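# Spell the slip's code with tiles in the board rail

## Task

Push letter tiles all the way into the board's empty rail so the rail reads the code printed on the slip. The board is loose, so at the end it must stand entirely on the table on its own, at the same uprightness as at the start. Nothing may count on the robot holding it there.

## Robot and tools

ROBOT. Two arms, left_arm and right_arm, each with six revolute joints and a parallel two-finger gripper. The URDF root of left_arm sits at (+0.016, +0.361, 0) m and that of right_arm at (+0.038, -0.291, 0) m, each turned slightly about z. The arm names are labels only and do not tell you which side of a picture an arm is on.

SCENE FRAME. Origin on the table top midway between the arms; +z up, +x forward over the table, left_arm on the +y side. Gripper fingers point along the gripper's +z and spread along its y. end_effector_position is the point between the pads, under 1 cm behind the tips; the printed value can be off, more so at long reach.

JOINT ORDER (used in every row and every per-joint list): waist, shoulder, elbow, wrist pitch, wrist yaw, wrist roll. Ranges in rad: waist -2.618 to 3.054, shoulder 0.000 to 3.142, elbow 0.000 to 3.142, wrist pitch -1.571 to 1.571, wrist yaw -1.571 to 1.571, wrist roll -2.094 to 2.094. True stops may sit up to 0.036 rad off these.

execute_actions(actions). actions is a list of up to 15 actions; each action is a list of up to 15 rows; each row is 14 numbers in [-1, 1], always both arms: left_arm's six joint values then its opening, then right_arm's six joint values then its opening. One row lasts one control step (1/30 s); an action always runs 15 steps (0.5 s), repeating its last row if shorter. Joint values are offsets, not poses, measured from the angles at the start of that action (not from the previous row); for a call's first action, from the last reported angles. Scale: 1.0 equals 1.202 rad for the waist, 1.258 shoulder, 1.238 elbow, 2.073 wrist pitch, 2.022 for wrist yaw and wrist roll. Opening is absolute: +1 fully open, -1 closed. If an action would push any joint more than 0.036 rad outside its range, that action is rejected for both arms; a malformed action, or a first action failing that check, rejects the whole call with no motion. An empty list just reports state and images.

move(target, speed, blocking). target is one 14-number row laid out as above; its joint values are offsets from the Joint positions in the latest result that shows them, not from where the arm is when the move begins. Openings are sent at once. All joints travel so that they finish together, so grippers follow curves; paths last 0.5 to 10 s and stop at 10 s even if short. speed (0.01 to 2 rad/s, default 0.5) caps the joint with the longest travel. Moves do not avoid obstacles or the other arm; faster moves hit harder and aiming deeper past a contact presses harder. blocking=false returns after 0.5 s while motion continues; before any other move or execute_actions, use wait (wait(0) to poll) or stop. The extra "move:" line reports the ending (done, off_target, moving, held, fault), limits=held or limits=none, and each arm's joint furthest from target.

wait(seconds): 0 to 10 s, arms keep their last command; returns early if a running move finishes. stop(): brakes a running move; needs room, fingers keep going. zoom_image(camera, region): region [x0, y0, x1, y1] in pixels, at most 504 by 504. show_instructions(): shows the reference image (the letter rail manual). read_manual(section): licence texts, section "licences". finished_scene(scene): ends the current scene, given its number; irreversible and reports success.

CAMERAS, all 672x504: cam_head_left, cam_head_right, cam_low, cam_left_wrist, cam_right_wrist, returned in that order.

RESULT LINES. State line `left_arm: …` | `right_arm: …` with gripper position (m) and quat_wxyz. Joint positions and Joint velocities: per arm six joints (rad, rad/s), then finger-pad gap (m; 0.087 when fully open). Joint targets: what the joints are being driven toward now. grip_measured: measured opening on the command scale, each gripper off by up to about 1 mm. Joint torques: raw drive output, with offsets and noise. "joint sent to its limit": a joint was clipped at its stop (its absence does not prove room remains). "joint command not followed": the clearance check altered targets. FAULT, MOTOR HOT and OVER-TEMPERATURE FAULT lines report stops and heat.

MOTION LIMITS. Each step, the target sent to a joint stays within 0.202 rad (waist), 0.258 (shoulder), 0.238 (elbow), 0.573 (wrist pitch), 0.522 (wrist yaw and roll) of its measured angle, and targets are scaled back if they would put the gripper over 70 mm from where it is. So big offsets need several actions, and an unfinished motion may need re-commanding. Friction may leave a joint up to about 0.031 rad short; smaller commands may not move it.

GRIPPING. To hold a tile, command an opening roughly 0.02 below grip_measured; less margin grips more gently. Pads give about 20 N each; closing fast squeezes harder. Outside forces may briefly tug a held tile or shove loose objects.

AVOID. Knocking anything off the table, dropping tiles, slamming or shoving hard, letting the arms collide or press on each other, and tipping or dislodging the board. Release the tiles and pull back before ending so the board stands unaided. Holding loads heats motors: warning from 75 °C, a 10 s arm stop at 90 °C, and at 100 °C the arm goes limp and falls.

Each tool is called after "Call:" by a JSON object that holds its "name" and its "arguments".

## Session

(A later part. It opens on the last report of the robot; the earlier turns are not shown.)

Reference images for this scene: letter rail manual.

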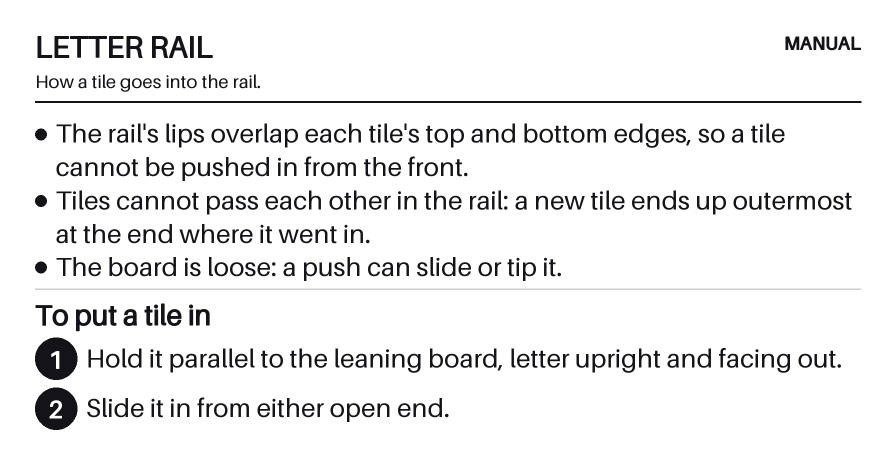

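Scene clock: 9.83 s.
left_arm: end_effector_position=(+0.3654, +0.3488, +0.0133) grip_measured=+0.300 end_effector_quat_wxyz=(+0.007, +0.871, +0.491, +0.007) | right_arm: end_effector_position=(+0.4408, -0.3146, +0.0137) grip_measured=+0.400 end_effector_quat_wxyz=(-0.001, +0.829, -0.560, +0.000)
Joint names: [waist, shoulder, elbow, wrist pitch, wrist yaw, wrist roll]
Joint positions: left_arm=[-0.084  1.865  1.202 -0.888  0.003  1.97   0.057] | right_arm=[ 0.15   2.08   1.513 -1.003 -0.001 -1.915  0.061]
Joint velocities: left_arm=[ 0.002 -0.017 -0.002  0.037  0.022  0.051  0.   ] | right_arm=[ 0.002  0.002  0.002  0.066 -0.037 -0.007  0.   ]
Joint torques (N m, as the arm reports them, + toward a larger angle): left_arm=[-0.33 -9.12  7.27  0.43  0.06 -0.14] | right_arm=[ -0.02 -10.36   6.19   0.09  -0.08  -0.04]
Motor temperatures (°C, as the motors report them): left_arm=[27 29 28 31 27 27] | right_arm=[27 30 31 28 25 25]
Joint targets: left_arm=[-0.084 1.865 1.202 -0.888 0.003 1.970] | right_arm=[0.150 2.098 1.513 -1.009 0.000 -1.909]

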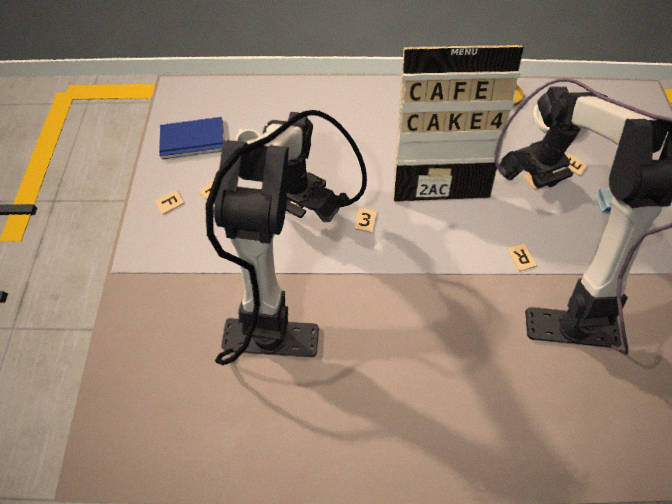

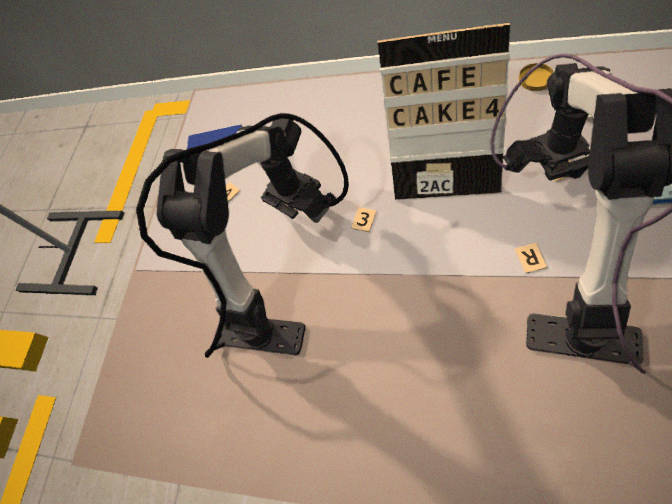

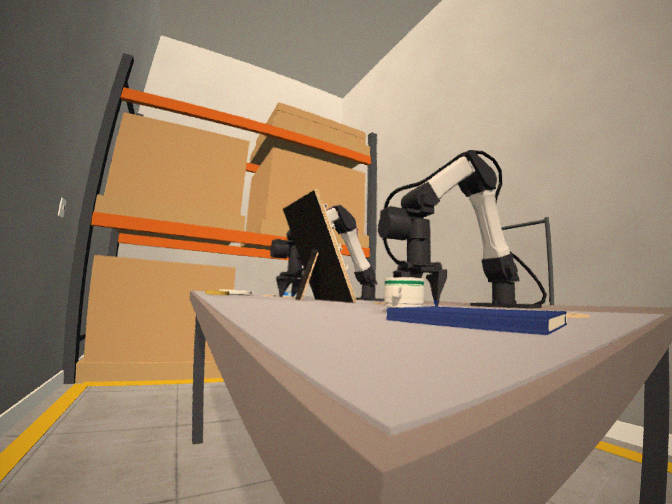

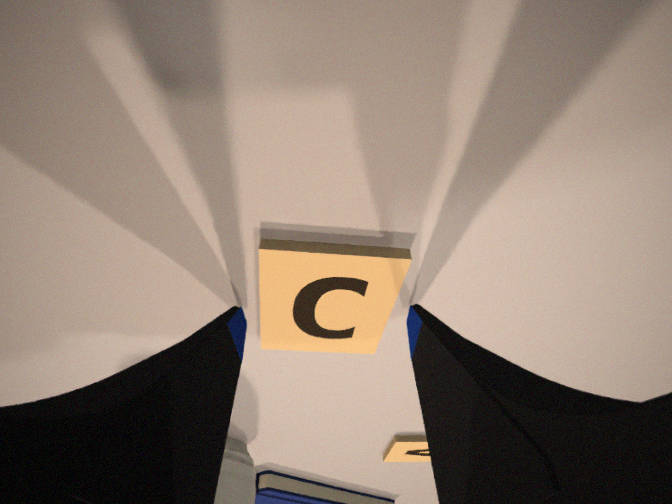

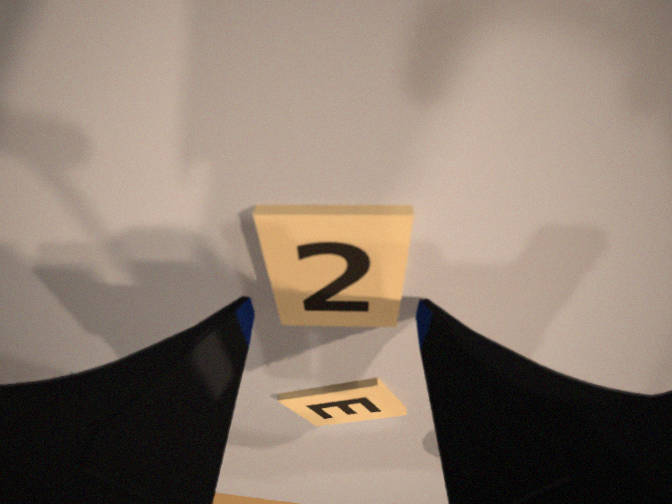

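Call:
{"name": "execute_actions", "arguments": {"actions": [[[0,0,0,-0.013,0,0.03,0.4,0,0.015,0,0,0,0,0.2],[0,0,0,-0.013,0,0.061,0.4,0,0.015,0,0,0,0,0.1]],[[0,0.03,0,0,0,0.004,0.3,0,0.015,0,0,0,0,0.02],[0,0.03,0,0,0,0.004,0.3,0,0.015,0,0,0,0,-0.02],[0,0.03,0,0,0,0.004,0.3,0,0.015,0,0,0,0,-0.08]],[[0,0.01,0,0,0,0,0.15,0,0,0,0,0,0,-0.08],[0,0.01,0,0,0,0,0.08,0,0,0,0,0,0,-0.08],[0,0.01,0,0,0,0,0.04,0,-0.02,0,0,0,0,-0.08],[0,0.01,0,0,0,0,0.02,0,-0.04,0,0,0,0,-0.08],[0,0.01,0,0,0,0,0,0,-0.06,0,-0.03,0,0,-0.08],[0,0.01,0,0,0,0,-0.07,0,-0.08,0,-0.05,0,0,-0.08]]]}}

Scene clock: 11.50 s.
left_arm: end_effector_position=(+0.3681, +0.3452, +0.0106) grip_measured=-0.011 end_effector_quat_wxyz=(+0.006, +0.898, +0.439, +0.002) | right_arm: end_effector_position=(+0.4304, -0.3152, +0.0514) grip_measured=-0.022 end_effector_quat_wxyz=(-0.008, +0.829, -0.559, +0.012)
Joint names: [waist, shoulder, elbow, wrist pitch, wrist yaw, wrist roll]
Joint positions: left_arm=[-0.084  1.873  1.202 -0.89   0.009  2.087  0.043] | right_arm=[ 0.15   1.976  1.513 -1.079  0.001 -1.917  0.043]
Joint velocities: left_arm=[-0.032 -0.002 -0.012  0.022 -0.007 -0.007 -0.001] | right_arm=[-0.007 -0.007  0.007 -0.081 -0.051 -0.022  0.   ]
Joint torques (N m, as the arm reports them, + toward a larger angle): left_arm=[-0.29 -8.13  7.19  0.27  0.01 -0.16] | right_arm=[ -0.22 -10.72   6.36   0.07  -0.08  -0.14]
Motor temperatures (°C, as the motors report them): left_arm=[27 29 29 31 27 27] | right_arm=[27 31 31 28 25 25]
Joint targets: left_arm=[-0.084 1.885 1.202 -0.904 0.003 2.085] | right_arm=[0.150 1.979 1.513 -1.096 -0.001 -1.917]

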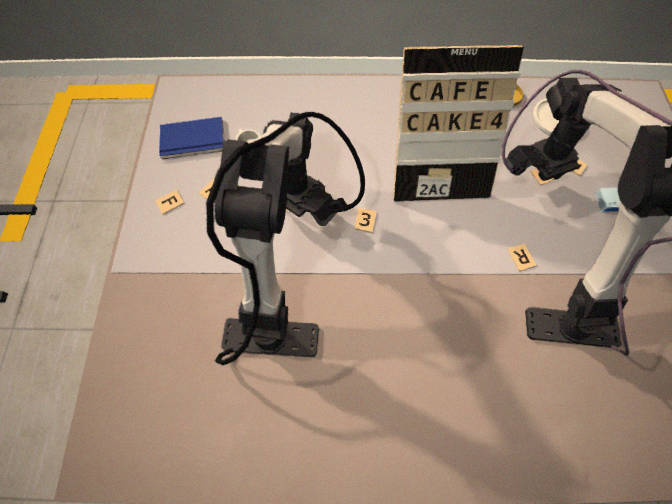

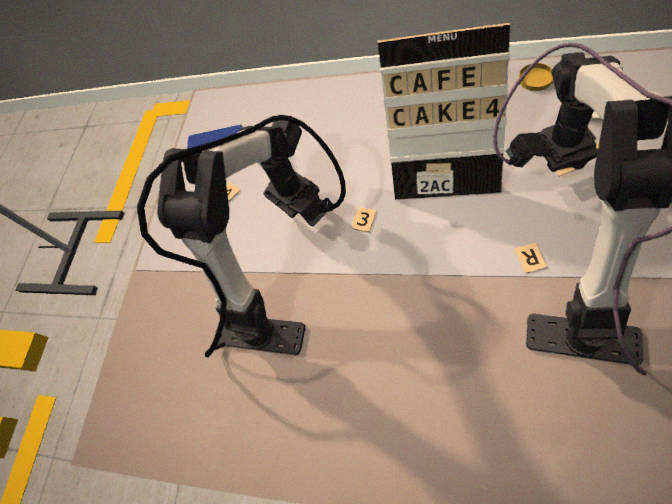

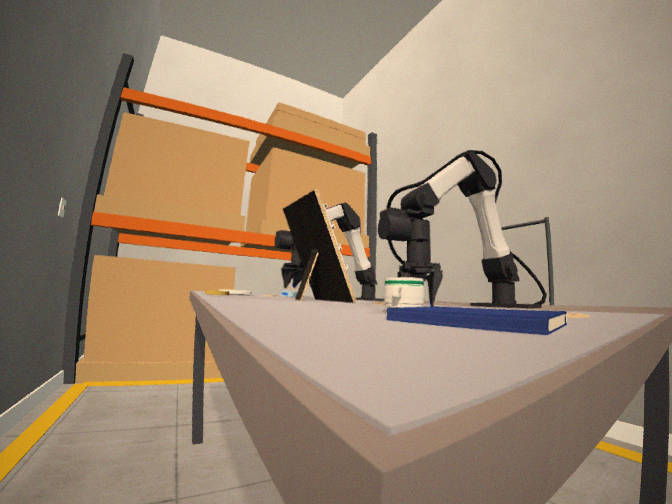

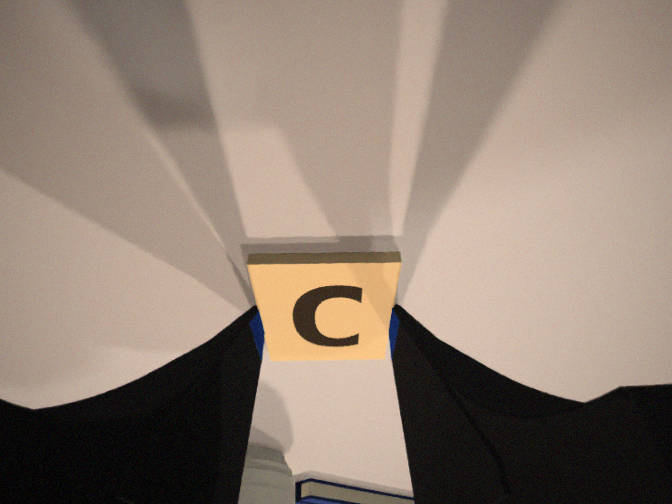

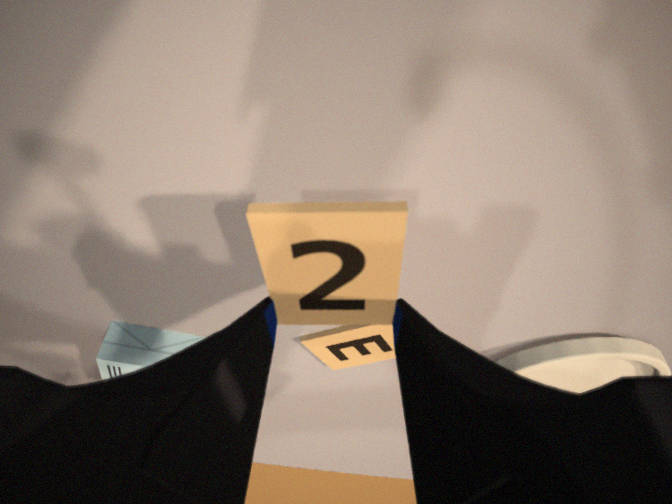

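Call:
{"name": "move", "arguments": {"target": [0,-0.2,0,0,0,-0.25,-0.07,0,-0.62,-0.38,-0.135,0,0,-0.08], "speed": 0.9}}

Call:
{"name": "move", "arguments": {"target": [-0.545,0.015,-0.113,0.415,-0.374,-0.994,-0.07,1,0,0,0,0,1,-0.08], "speed": 1.3}}

Scene clock: 13.47 s.
left_arm: end_effector_position=(+0.3649, +0.3511, +0.0881) grip_measured=-0.011 end_effector_quat_wxyz=(+0.098, +0.756, +0.642, +0.080) | right_arm: end_effector_position=(+0.2495, -0.3221, +0.1363) grip_measured=-0.022 end_effector_quat_wxyz=(-0.022, +0.829, -0.559, +0.031)
Joint names: [waist, shoulder, elbow, wrist pitch, wrist yaw, wrist roll]
Joint positions: left_arm=[-0.084  1.63   1.202 -0.889  0.009  1.587  0.043] | right_arm=[ 0.15   1.208  1.062 -1.349  0.001 -1.917  0.043]
Joint velocities: left_arm=[-0.017  0.007 -0.012 -0.051  0.051 -0.022 -0.   ] | right_arm=[ 0.017  0.007  0.017  0.051 -0.022 -0.022 -0.   ]
Joint torques (N m, as the arm reports them, + toward a larger angle): left_arm=[-0.35 -8.39  8.32  0.95  0.07 -0.21] | right_arm=[-0.04 -4.45  5.14  0.21 -0.11 -0.11]
Motor temperatures (°C, as the motors report them): left_arm=[27 30 29 31 27 27] | right_arm=[27 31 31 28 25 25]
Joint targets: left_arm=[-0.084 1.621 1.202 -0.890 0.009 1.582] | right_arm=[0.150 1.196 1.043 -1.358 0.001 -1.917]
move: done; limits=none; left_arm: farthest joint: the shoulder, 0.009 radians from its target (0.251 radians at the start); right_arm: farthest joint: the elbow, 0.019 radians from its target (0.471 radians at the start)

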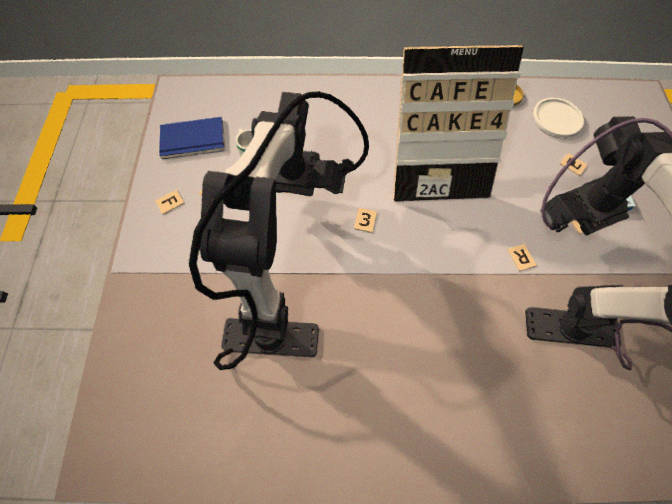

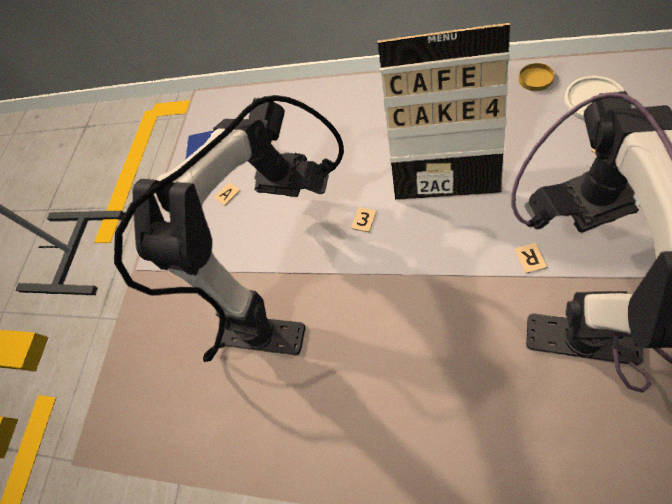

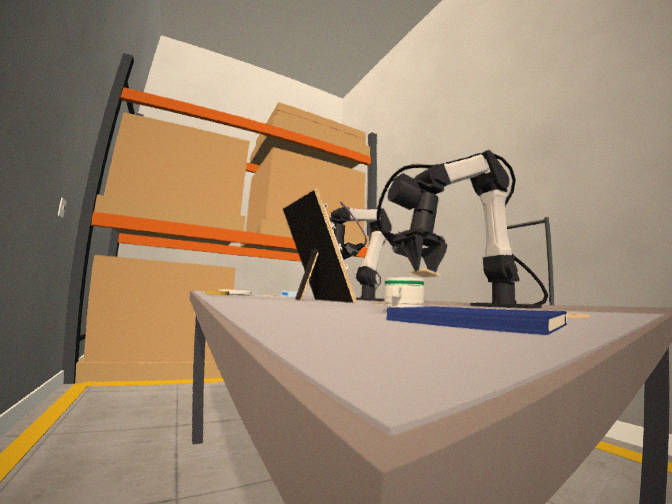

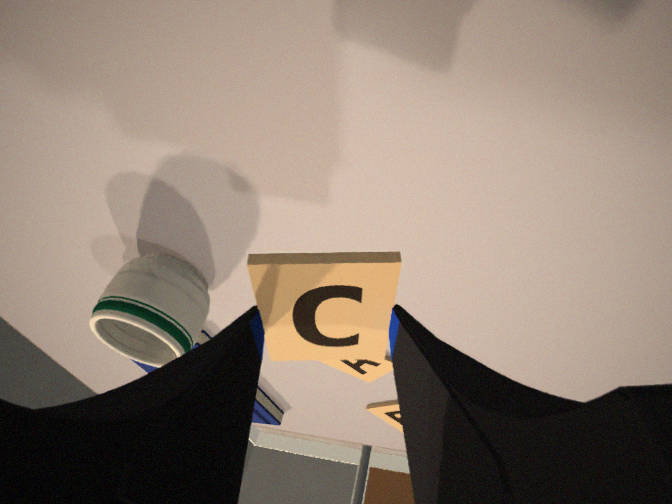

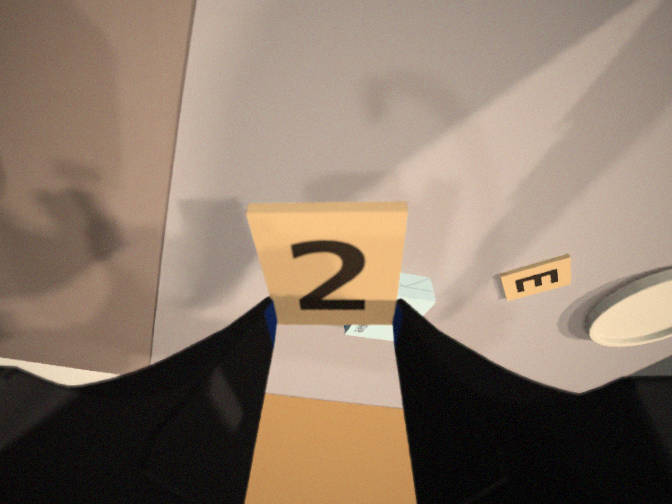

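Scene clock: 16.03 s.
left_arm: end_effector_position=(+0.3980, +0.1244, +0.1536) grip_measured=-0.011 end_effector_quat_wxyz=(+0.547, -0.017, +0.837, +0.006) | right_arm: end_effector_position=(+0.0857, -0.1434, +0.1320) grip_measured=-0.022 end_effector_quat_wxyz=(+0.030, -0.538, +0.842, +0.023)
Joint names: [waist, shoulder, elbow, wrist pitch, wrist yaw, wrist roll]
Joint positions: left_arm=[-0.732  1.63   1.088 -0.03  -0.737 -0.417  0.043] | right_arm=[ 1.343  1.208  1.062 -1.349  0.     0.095  0.043]
Joint velocities: left_arm=[ 0.012  0.022 -0.002 -0.022  0.037 -0.037  0.001] | right_arm=[-0.007 -0.027  0.007 -0.022  0.007  0.081 -0.001]
Joint torques (N m, as the arm reports them, + toward a larger angle): left_arm=[-0.83 -6.86  6.64  2.   -0.34 -0.2 ] | right_arm=[ 0.8  -3.55  6.85  0.41  0.05  0.  ]
Motor temperatures (°C, as the motors report them): left_arm=[27 30 29 31 27 27] | right_arm=[27 31 31 28 25 25]
Joint targets: left_arm=[-0.739 1.649 1.062 -0.029 -0.747 -0.423] | right_arm=[1.352 1.208 1.062 -1.349 0.001 0.104]
move: off_target (left_arm); limits=none; left_arm: farthest joint: the elbow, 0.026 radians from its target (0.139 radians at the start); right_arm: farthest joint: the wrist roll, 0.010 radians from its target (2.022 radians at the start)

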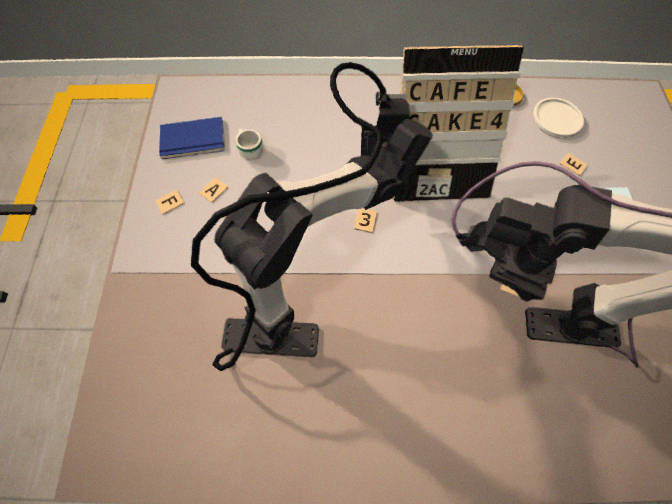

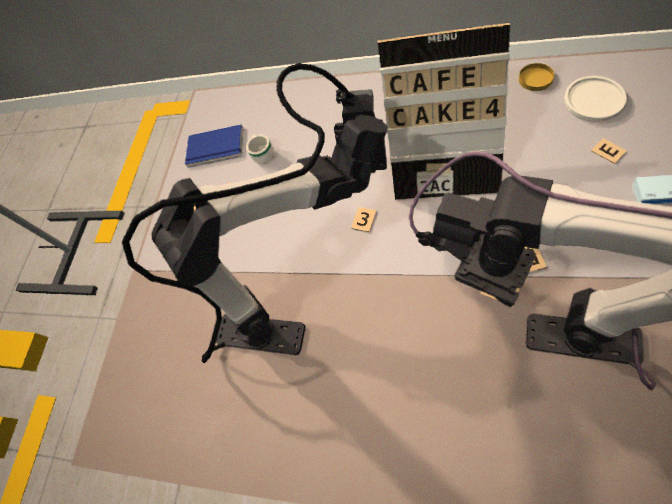

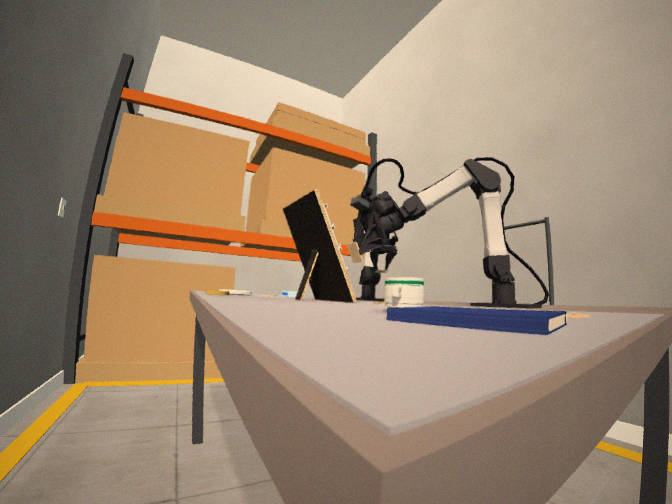

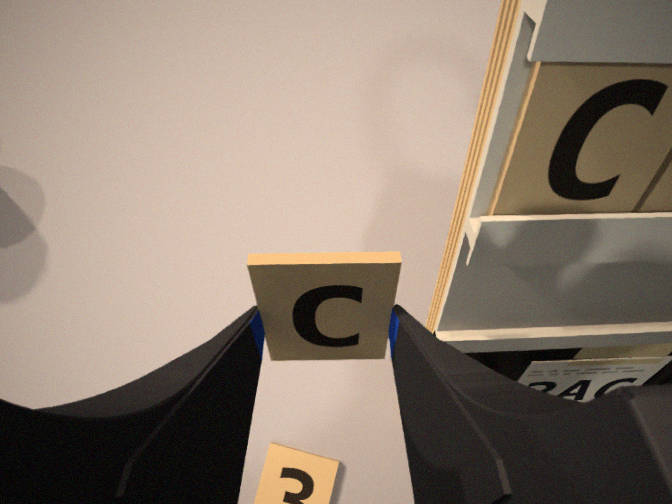

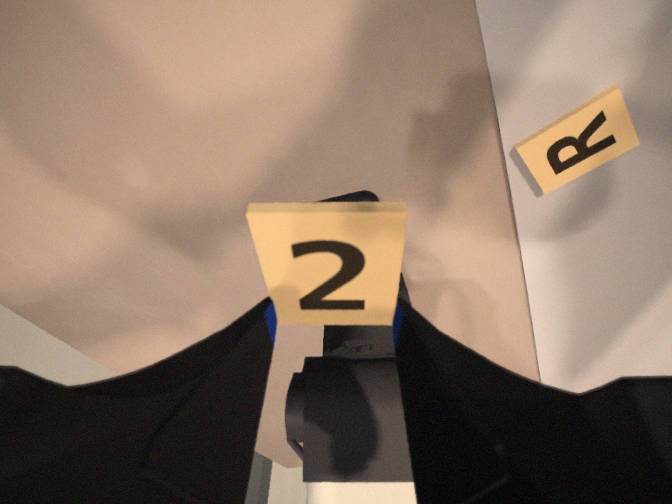

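Call:
{"name": "move", "arguments": {"target": [-0.016,0.082,0.077,-0.024,-0.0105,-0.0165,-0.07,0.288,0.3,0.15,0.07,0,0.893,-0.08], "speed": 1.4}}

Call:
{"name": "zoom_image", "arguments": {"camera": "cam_low", "region": [315,225,375,285]}}

Scene clock: 18.77 s.
left_arm: end_effector_position=(+0.4074, +0.1103, +0.1462) grip_measured=-0.011 end_effector_quat_wxyz=(+0.540, -0.020, +0.842, +0.011) | right_arm: end_effector_position=(-0.0012, -0.0013, +0.1053) grip_measured=-0.022 end_effector_quat_wxyz=(-0.002, +0.160, +0.987, +0.013)
Joint names: [waist, shoulder, elbow, wrist pitch, wrist yaw, wrist roll]
Joint positions: left_arm=[-0.741  1.71   1.166 -0.061 -0.748 -0.444  0.043] | right_arm=[ 1.68   1.566  1.234 -1.213  0.     1.891  0.043]
Joint velocities: left_arm=[-0.017 -0.007  0.007 -0.037 -0.007 -0.022 -0.001] | right_arm=[-0.007  0.017 -0.012 -0.037 -0.007 -0.037  0.001]
Joint torques (N m, as the arm reports them, + toward a larger angle): left_arm=[-1.1  -7.35 10.91  1.77 -0.36 -0.21] | right_arm=[ 0.67 -5.14  7.71  0.3   0.07 -0.07]
Motor temperatures (°C, as the motors report them): left_arm=[27 30 29 31 27 27] | right_arm=[27 31 32 28 25 25]
Joint targets: left_arm=[-0.751 1.733 1.184 -0.080 -0.758 -0.450] | right_arm=[1.689 1.586 1.248 -1.204 0.000 1.900]
move: off_target (left_arm); limits=none; left_arm: farthest joint: the shoulder, 0.023 radians from its target (0.103 radians at the start); right_arm: farthest joint: the shoulder, 0.020 radians from its target (0.377 radians at the start)

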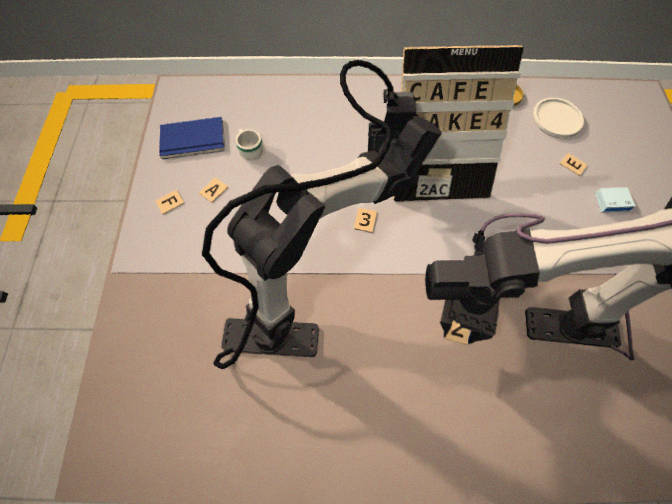

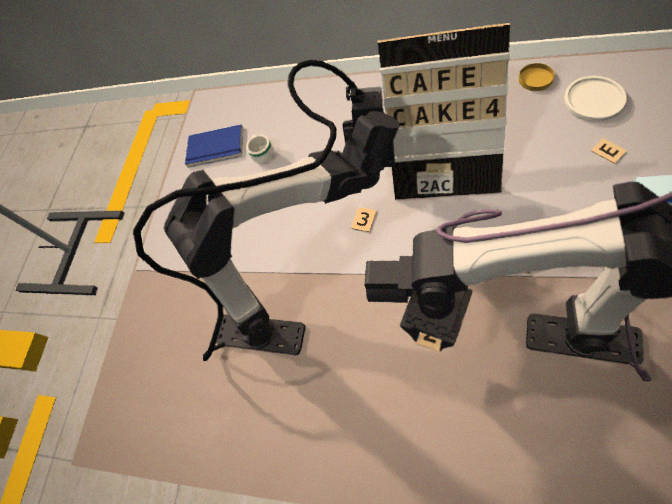

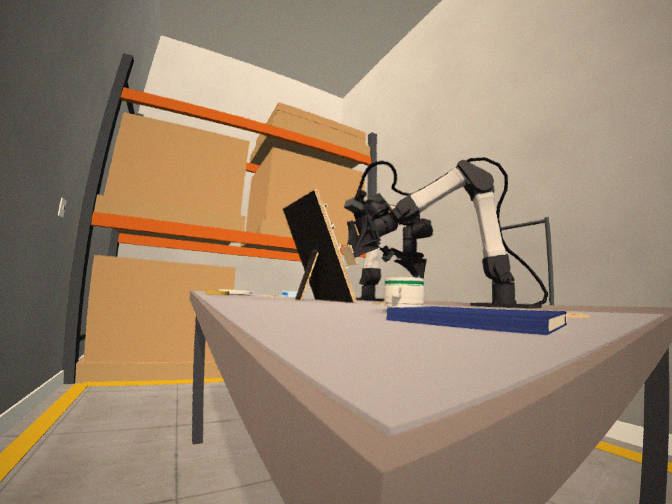

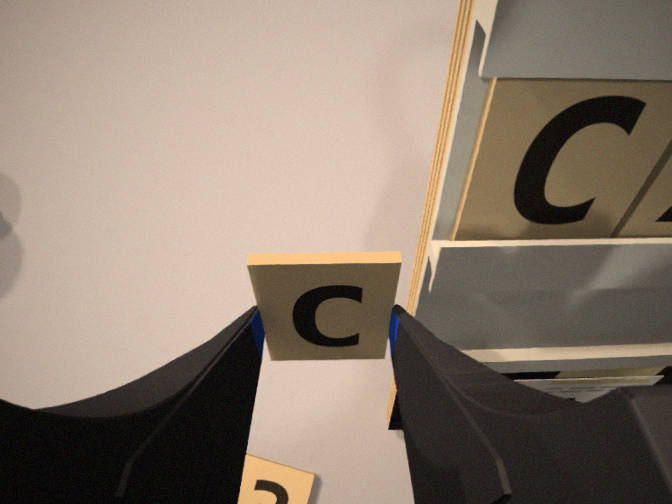

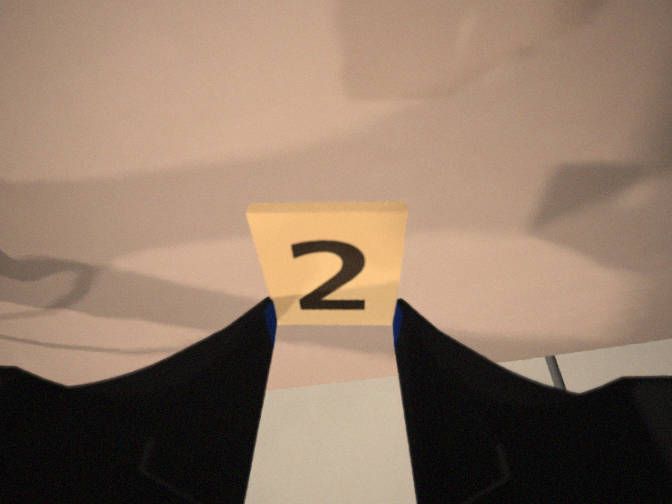

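Region (315, 225, 375, 285) of cam_low's 672x504 image, scaled by 8.400, with more detail than that image has.

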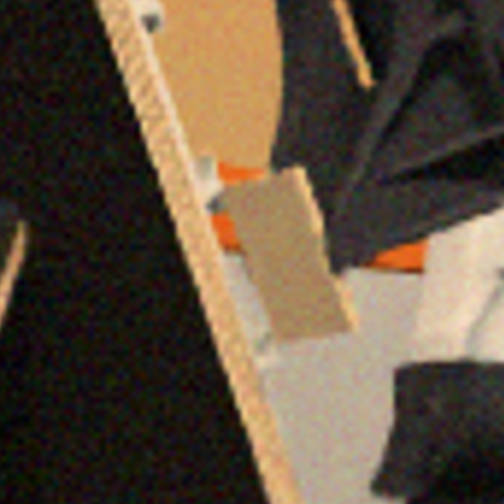

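Call:
{"name": "execute_actions", "arguments": {"actions": []}}

Scene clock: 19.23 s.
left_arm: end_effector_position=(+0.4074, +0.1103, +0.1462) grip_measured=-0.011 end_effector_quat_wxyz=(+0.540, -0.020, +0.842, +0.011) | right_arm: end_effector_position=(-0.0012, -0.0012, +0.1053) grip_measured=-0.022 end_effector_quat_wxyz=(-0.002, +0.161, +0.987, +0.013)
Joint names: [waist, shoulder, elbow, wrist pitch, wrist yaw, wrist roll]
Joint positions: left_arm=[-0.741  1.71   1.166 -0.061 -0.748 -0.444  0.043] | right_arm=[ 1.68   1.566  1.234 -1.213  0.     1.891  0.043]
Joint velocities: left_arm=[ 0.022  0.002 -0.002  0.007  0.037 -0.051 -0.   ] | right_arm=[-0.017 -0.012  0.012 -0.007  0.066  0.037 -0.   ]
Joint torques (N m, as the arm reports them, + toward a larger angle): left_arm=[-1.09 -7.33 10.92  1.77 -0.37 -0.2 ] | right_arm=[ 0.93 -5.13  7.74  0.31  0.09 -0.02]
Motor temperatures (°C, as the motors report them): left_arm=[27 30 29 31 27 27] | right_arm=[27 31 32 28 25 25]
Joint targets: left_arm=[-0.751 1.733 1.184 -0.080 -0.758 -0.450] | right_arm=[1.689 1.586 1.248 -1.204 0.000 1.901]

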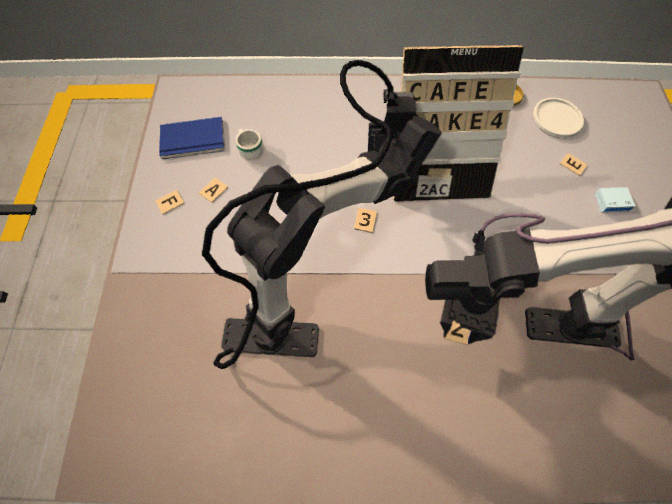

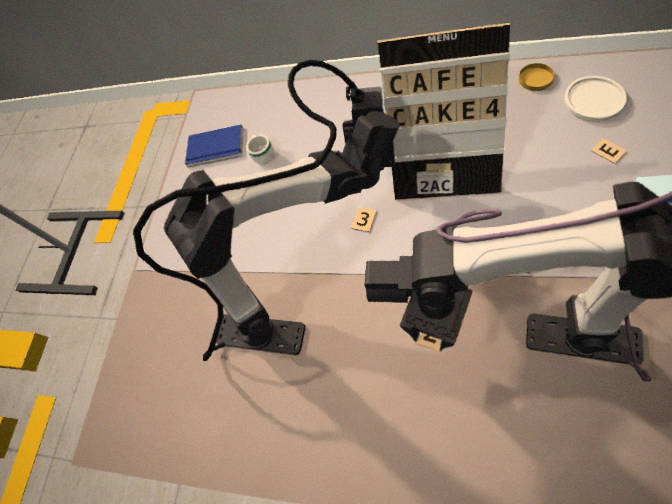

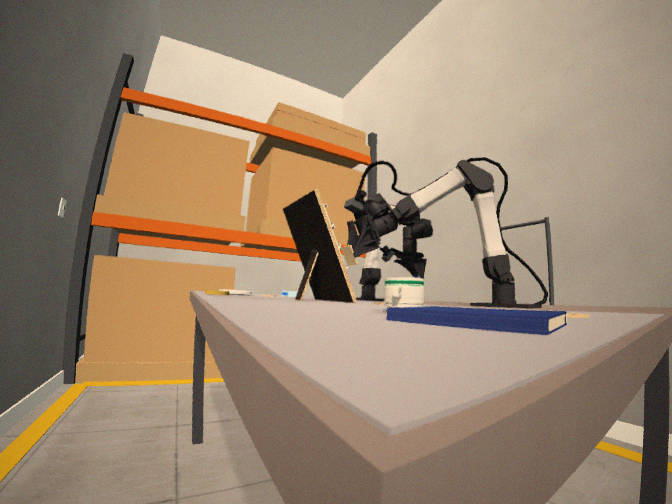

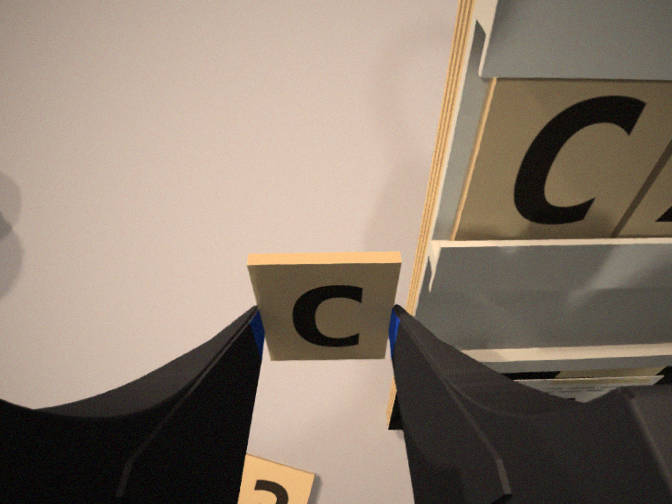

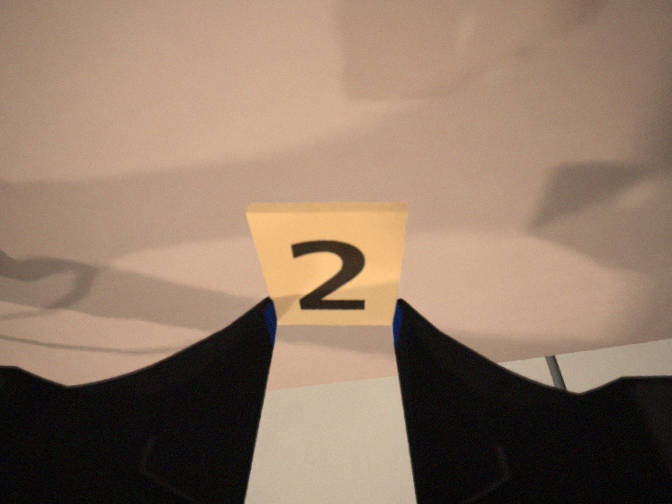

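Call:
{"name": "move", "arguments": {"target": [-0.013,0.031,0.02,0.005,-0.008,-0.004,-0.07,0,0.351,0.126,0.128,0,0,-0.08], "speed": 0.35}}

Call:
{"name": "zoom_image", "arguments": {"camera": "cam_low", "region": [315,225,375,285]}}

Scene clock: 21.27 s.
left_arm: end_effector_position=(+0.4075, +0.1075, +0.1407) grip_measured=-0.011 end_effector_quat_wxyz=(+0.539, -0.019, +0.842, +0.013) | right_arm: end_effector_position=(-0.0010, +0.0837, +0.0124) grip_measured=-0.022 end_effector_quat_wxyz=(+0.000, +0.161, +0.987, -0.001)
Joint names: [waist, shoulder, elbow, wrist pitch, wrist yaw, wrist roll]
Joint positions: left_arm=[-0.747  1.727  1.166 -0.052 -0.754 -0.447  0.043] | right_arm=[ 1.68   1.99   1.374 -0.957  0.     1.891  0.043]
Joint velocities: left_arm=[ 0.017 -0.007  0.002 -0.007 -0.051  0.037 -0.   ] | right_arm=[ 0.002 -0.002  0.017  0.007 -0.022  0.037  0.   ]
Joint torques (N m, as the arm reports them, + toward a larger angle): left_arm=[-1.06 -7.55 11.58  1.95 -0.36 -0.2 ] | right_arm=[ 0.16 -9.19  7.35  0.16  0.05 -0.11]
Motor temperatures (°C, as the motors report them): left_arm=[27 31 30 32 27 27] | right_arm=[27 31 32 28 25 25]
Joint targets: left_arm=[-0.756 1.749 1.191 -0.050 -0.764 -0.452] | right_arm=[1.680 2.007 1.390 -0.947 0.000 1.891]
move: off_target (left_arm); limits=none; left_arm: farthest joint: the elbow, 0.025 radians from its target (0.025 radians at the start); right_arm: farthest joint: the shoulder, 0.018 radians from its target (0.442 radians at the start)

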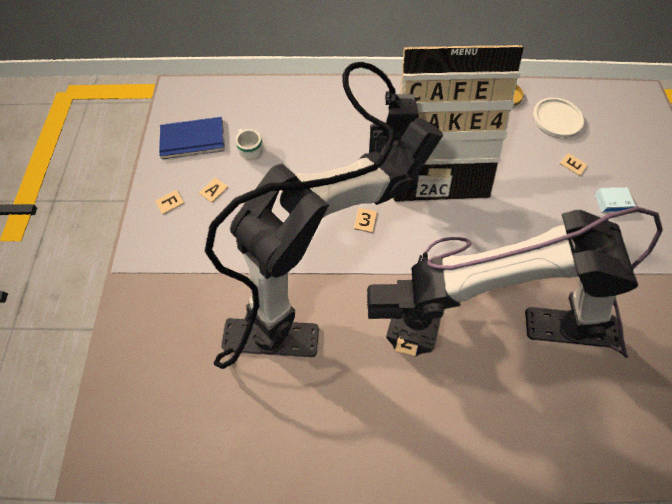

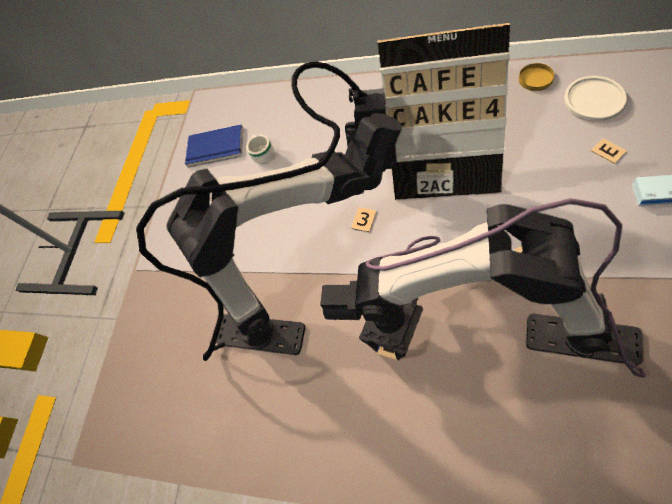

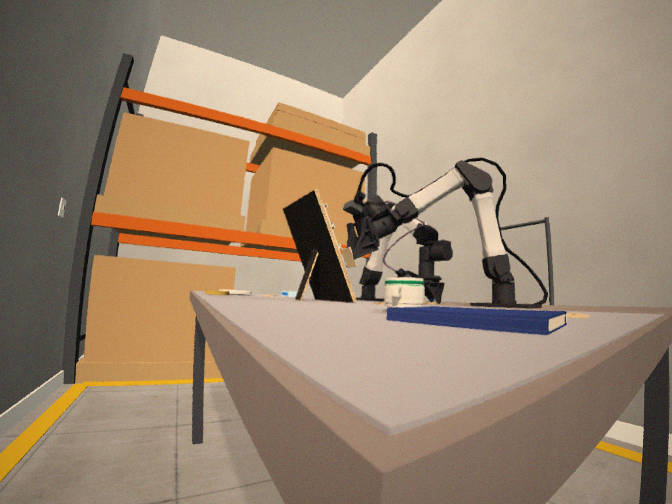

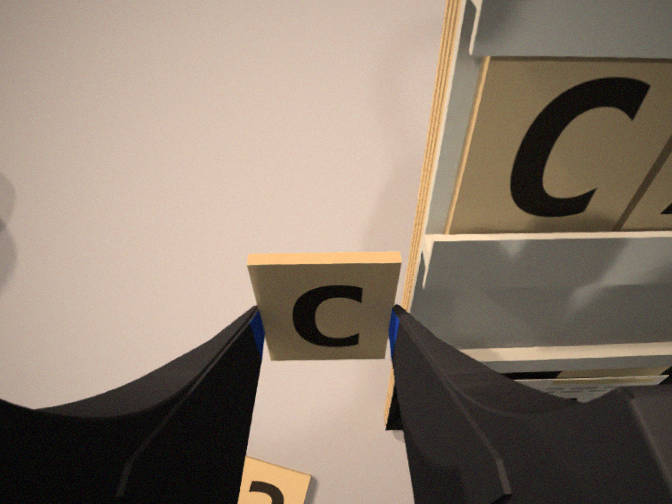

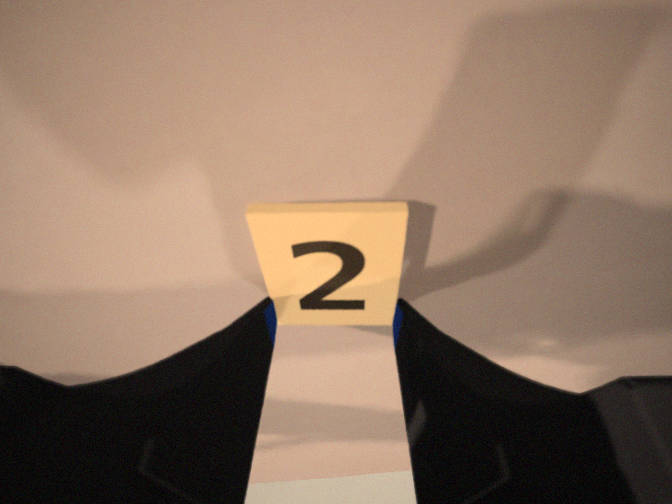

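Region (315, 225, 375, 285) of cam_low's 672x504 image, scaled by 8.400, with more detail than that image has.

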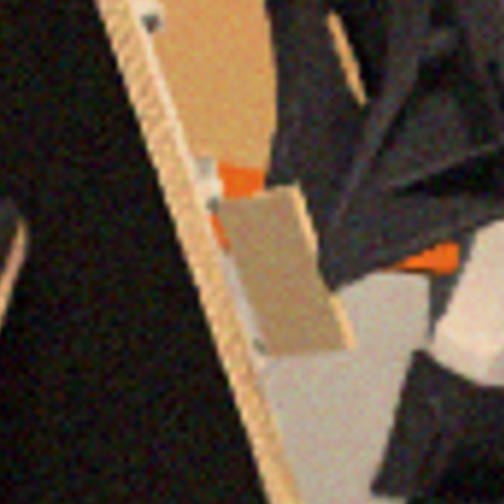

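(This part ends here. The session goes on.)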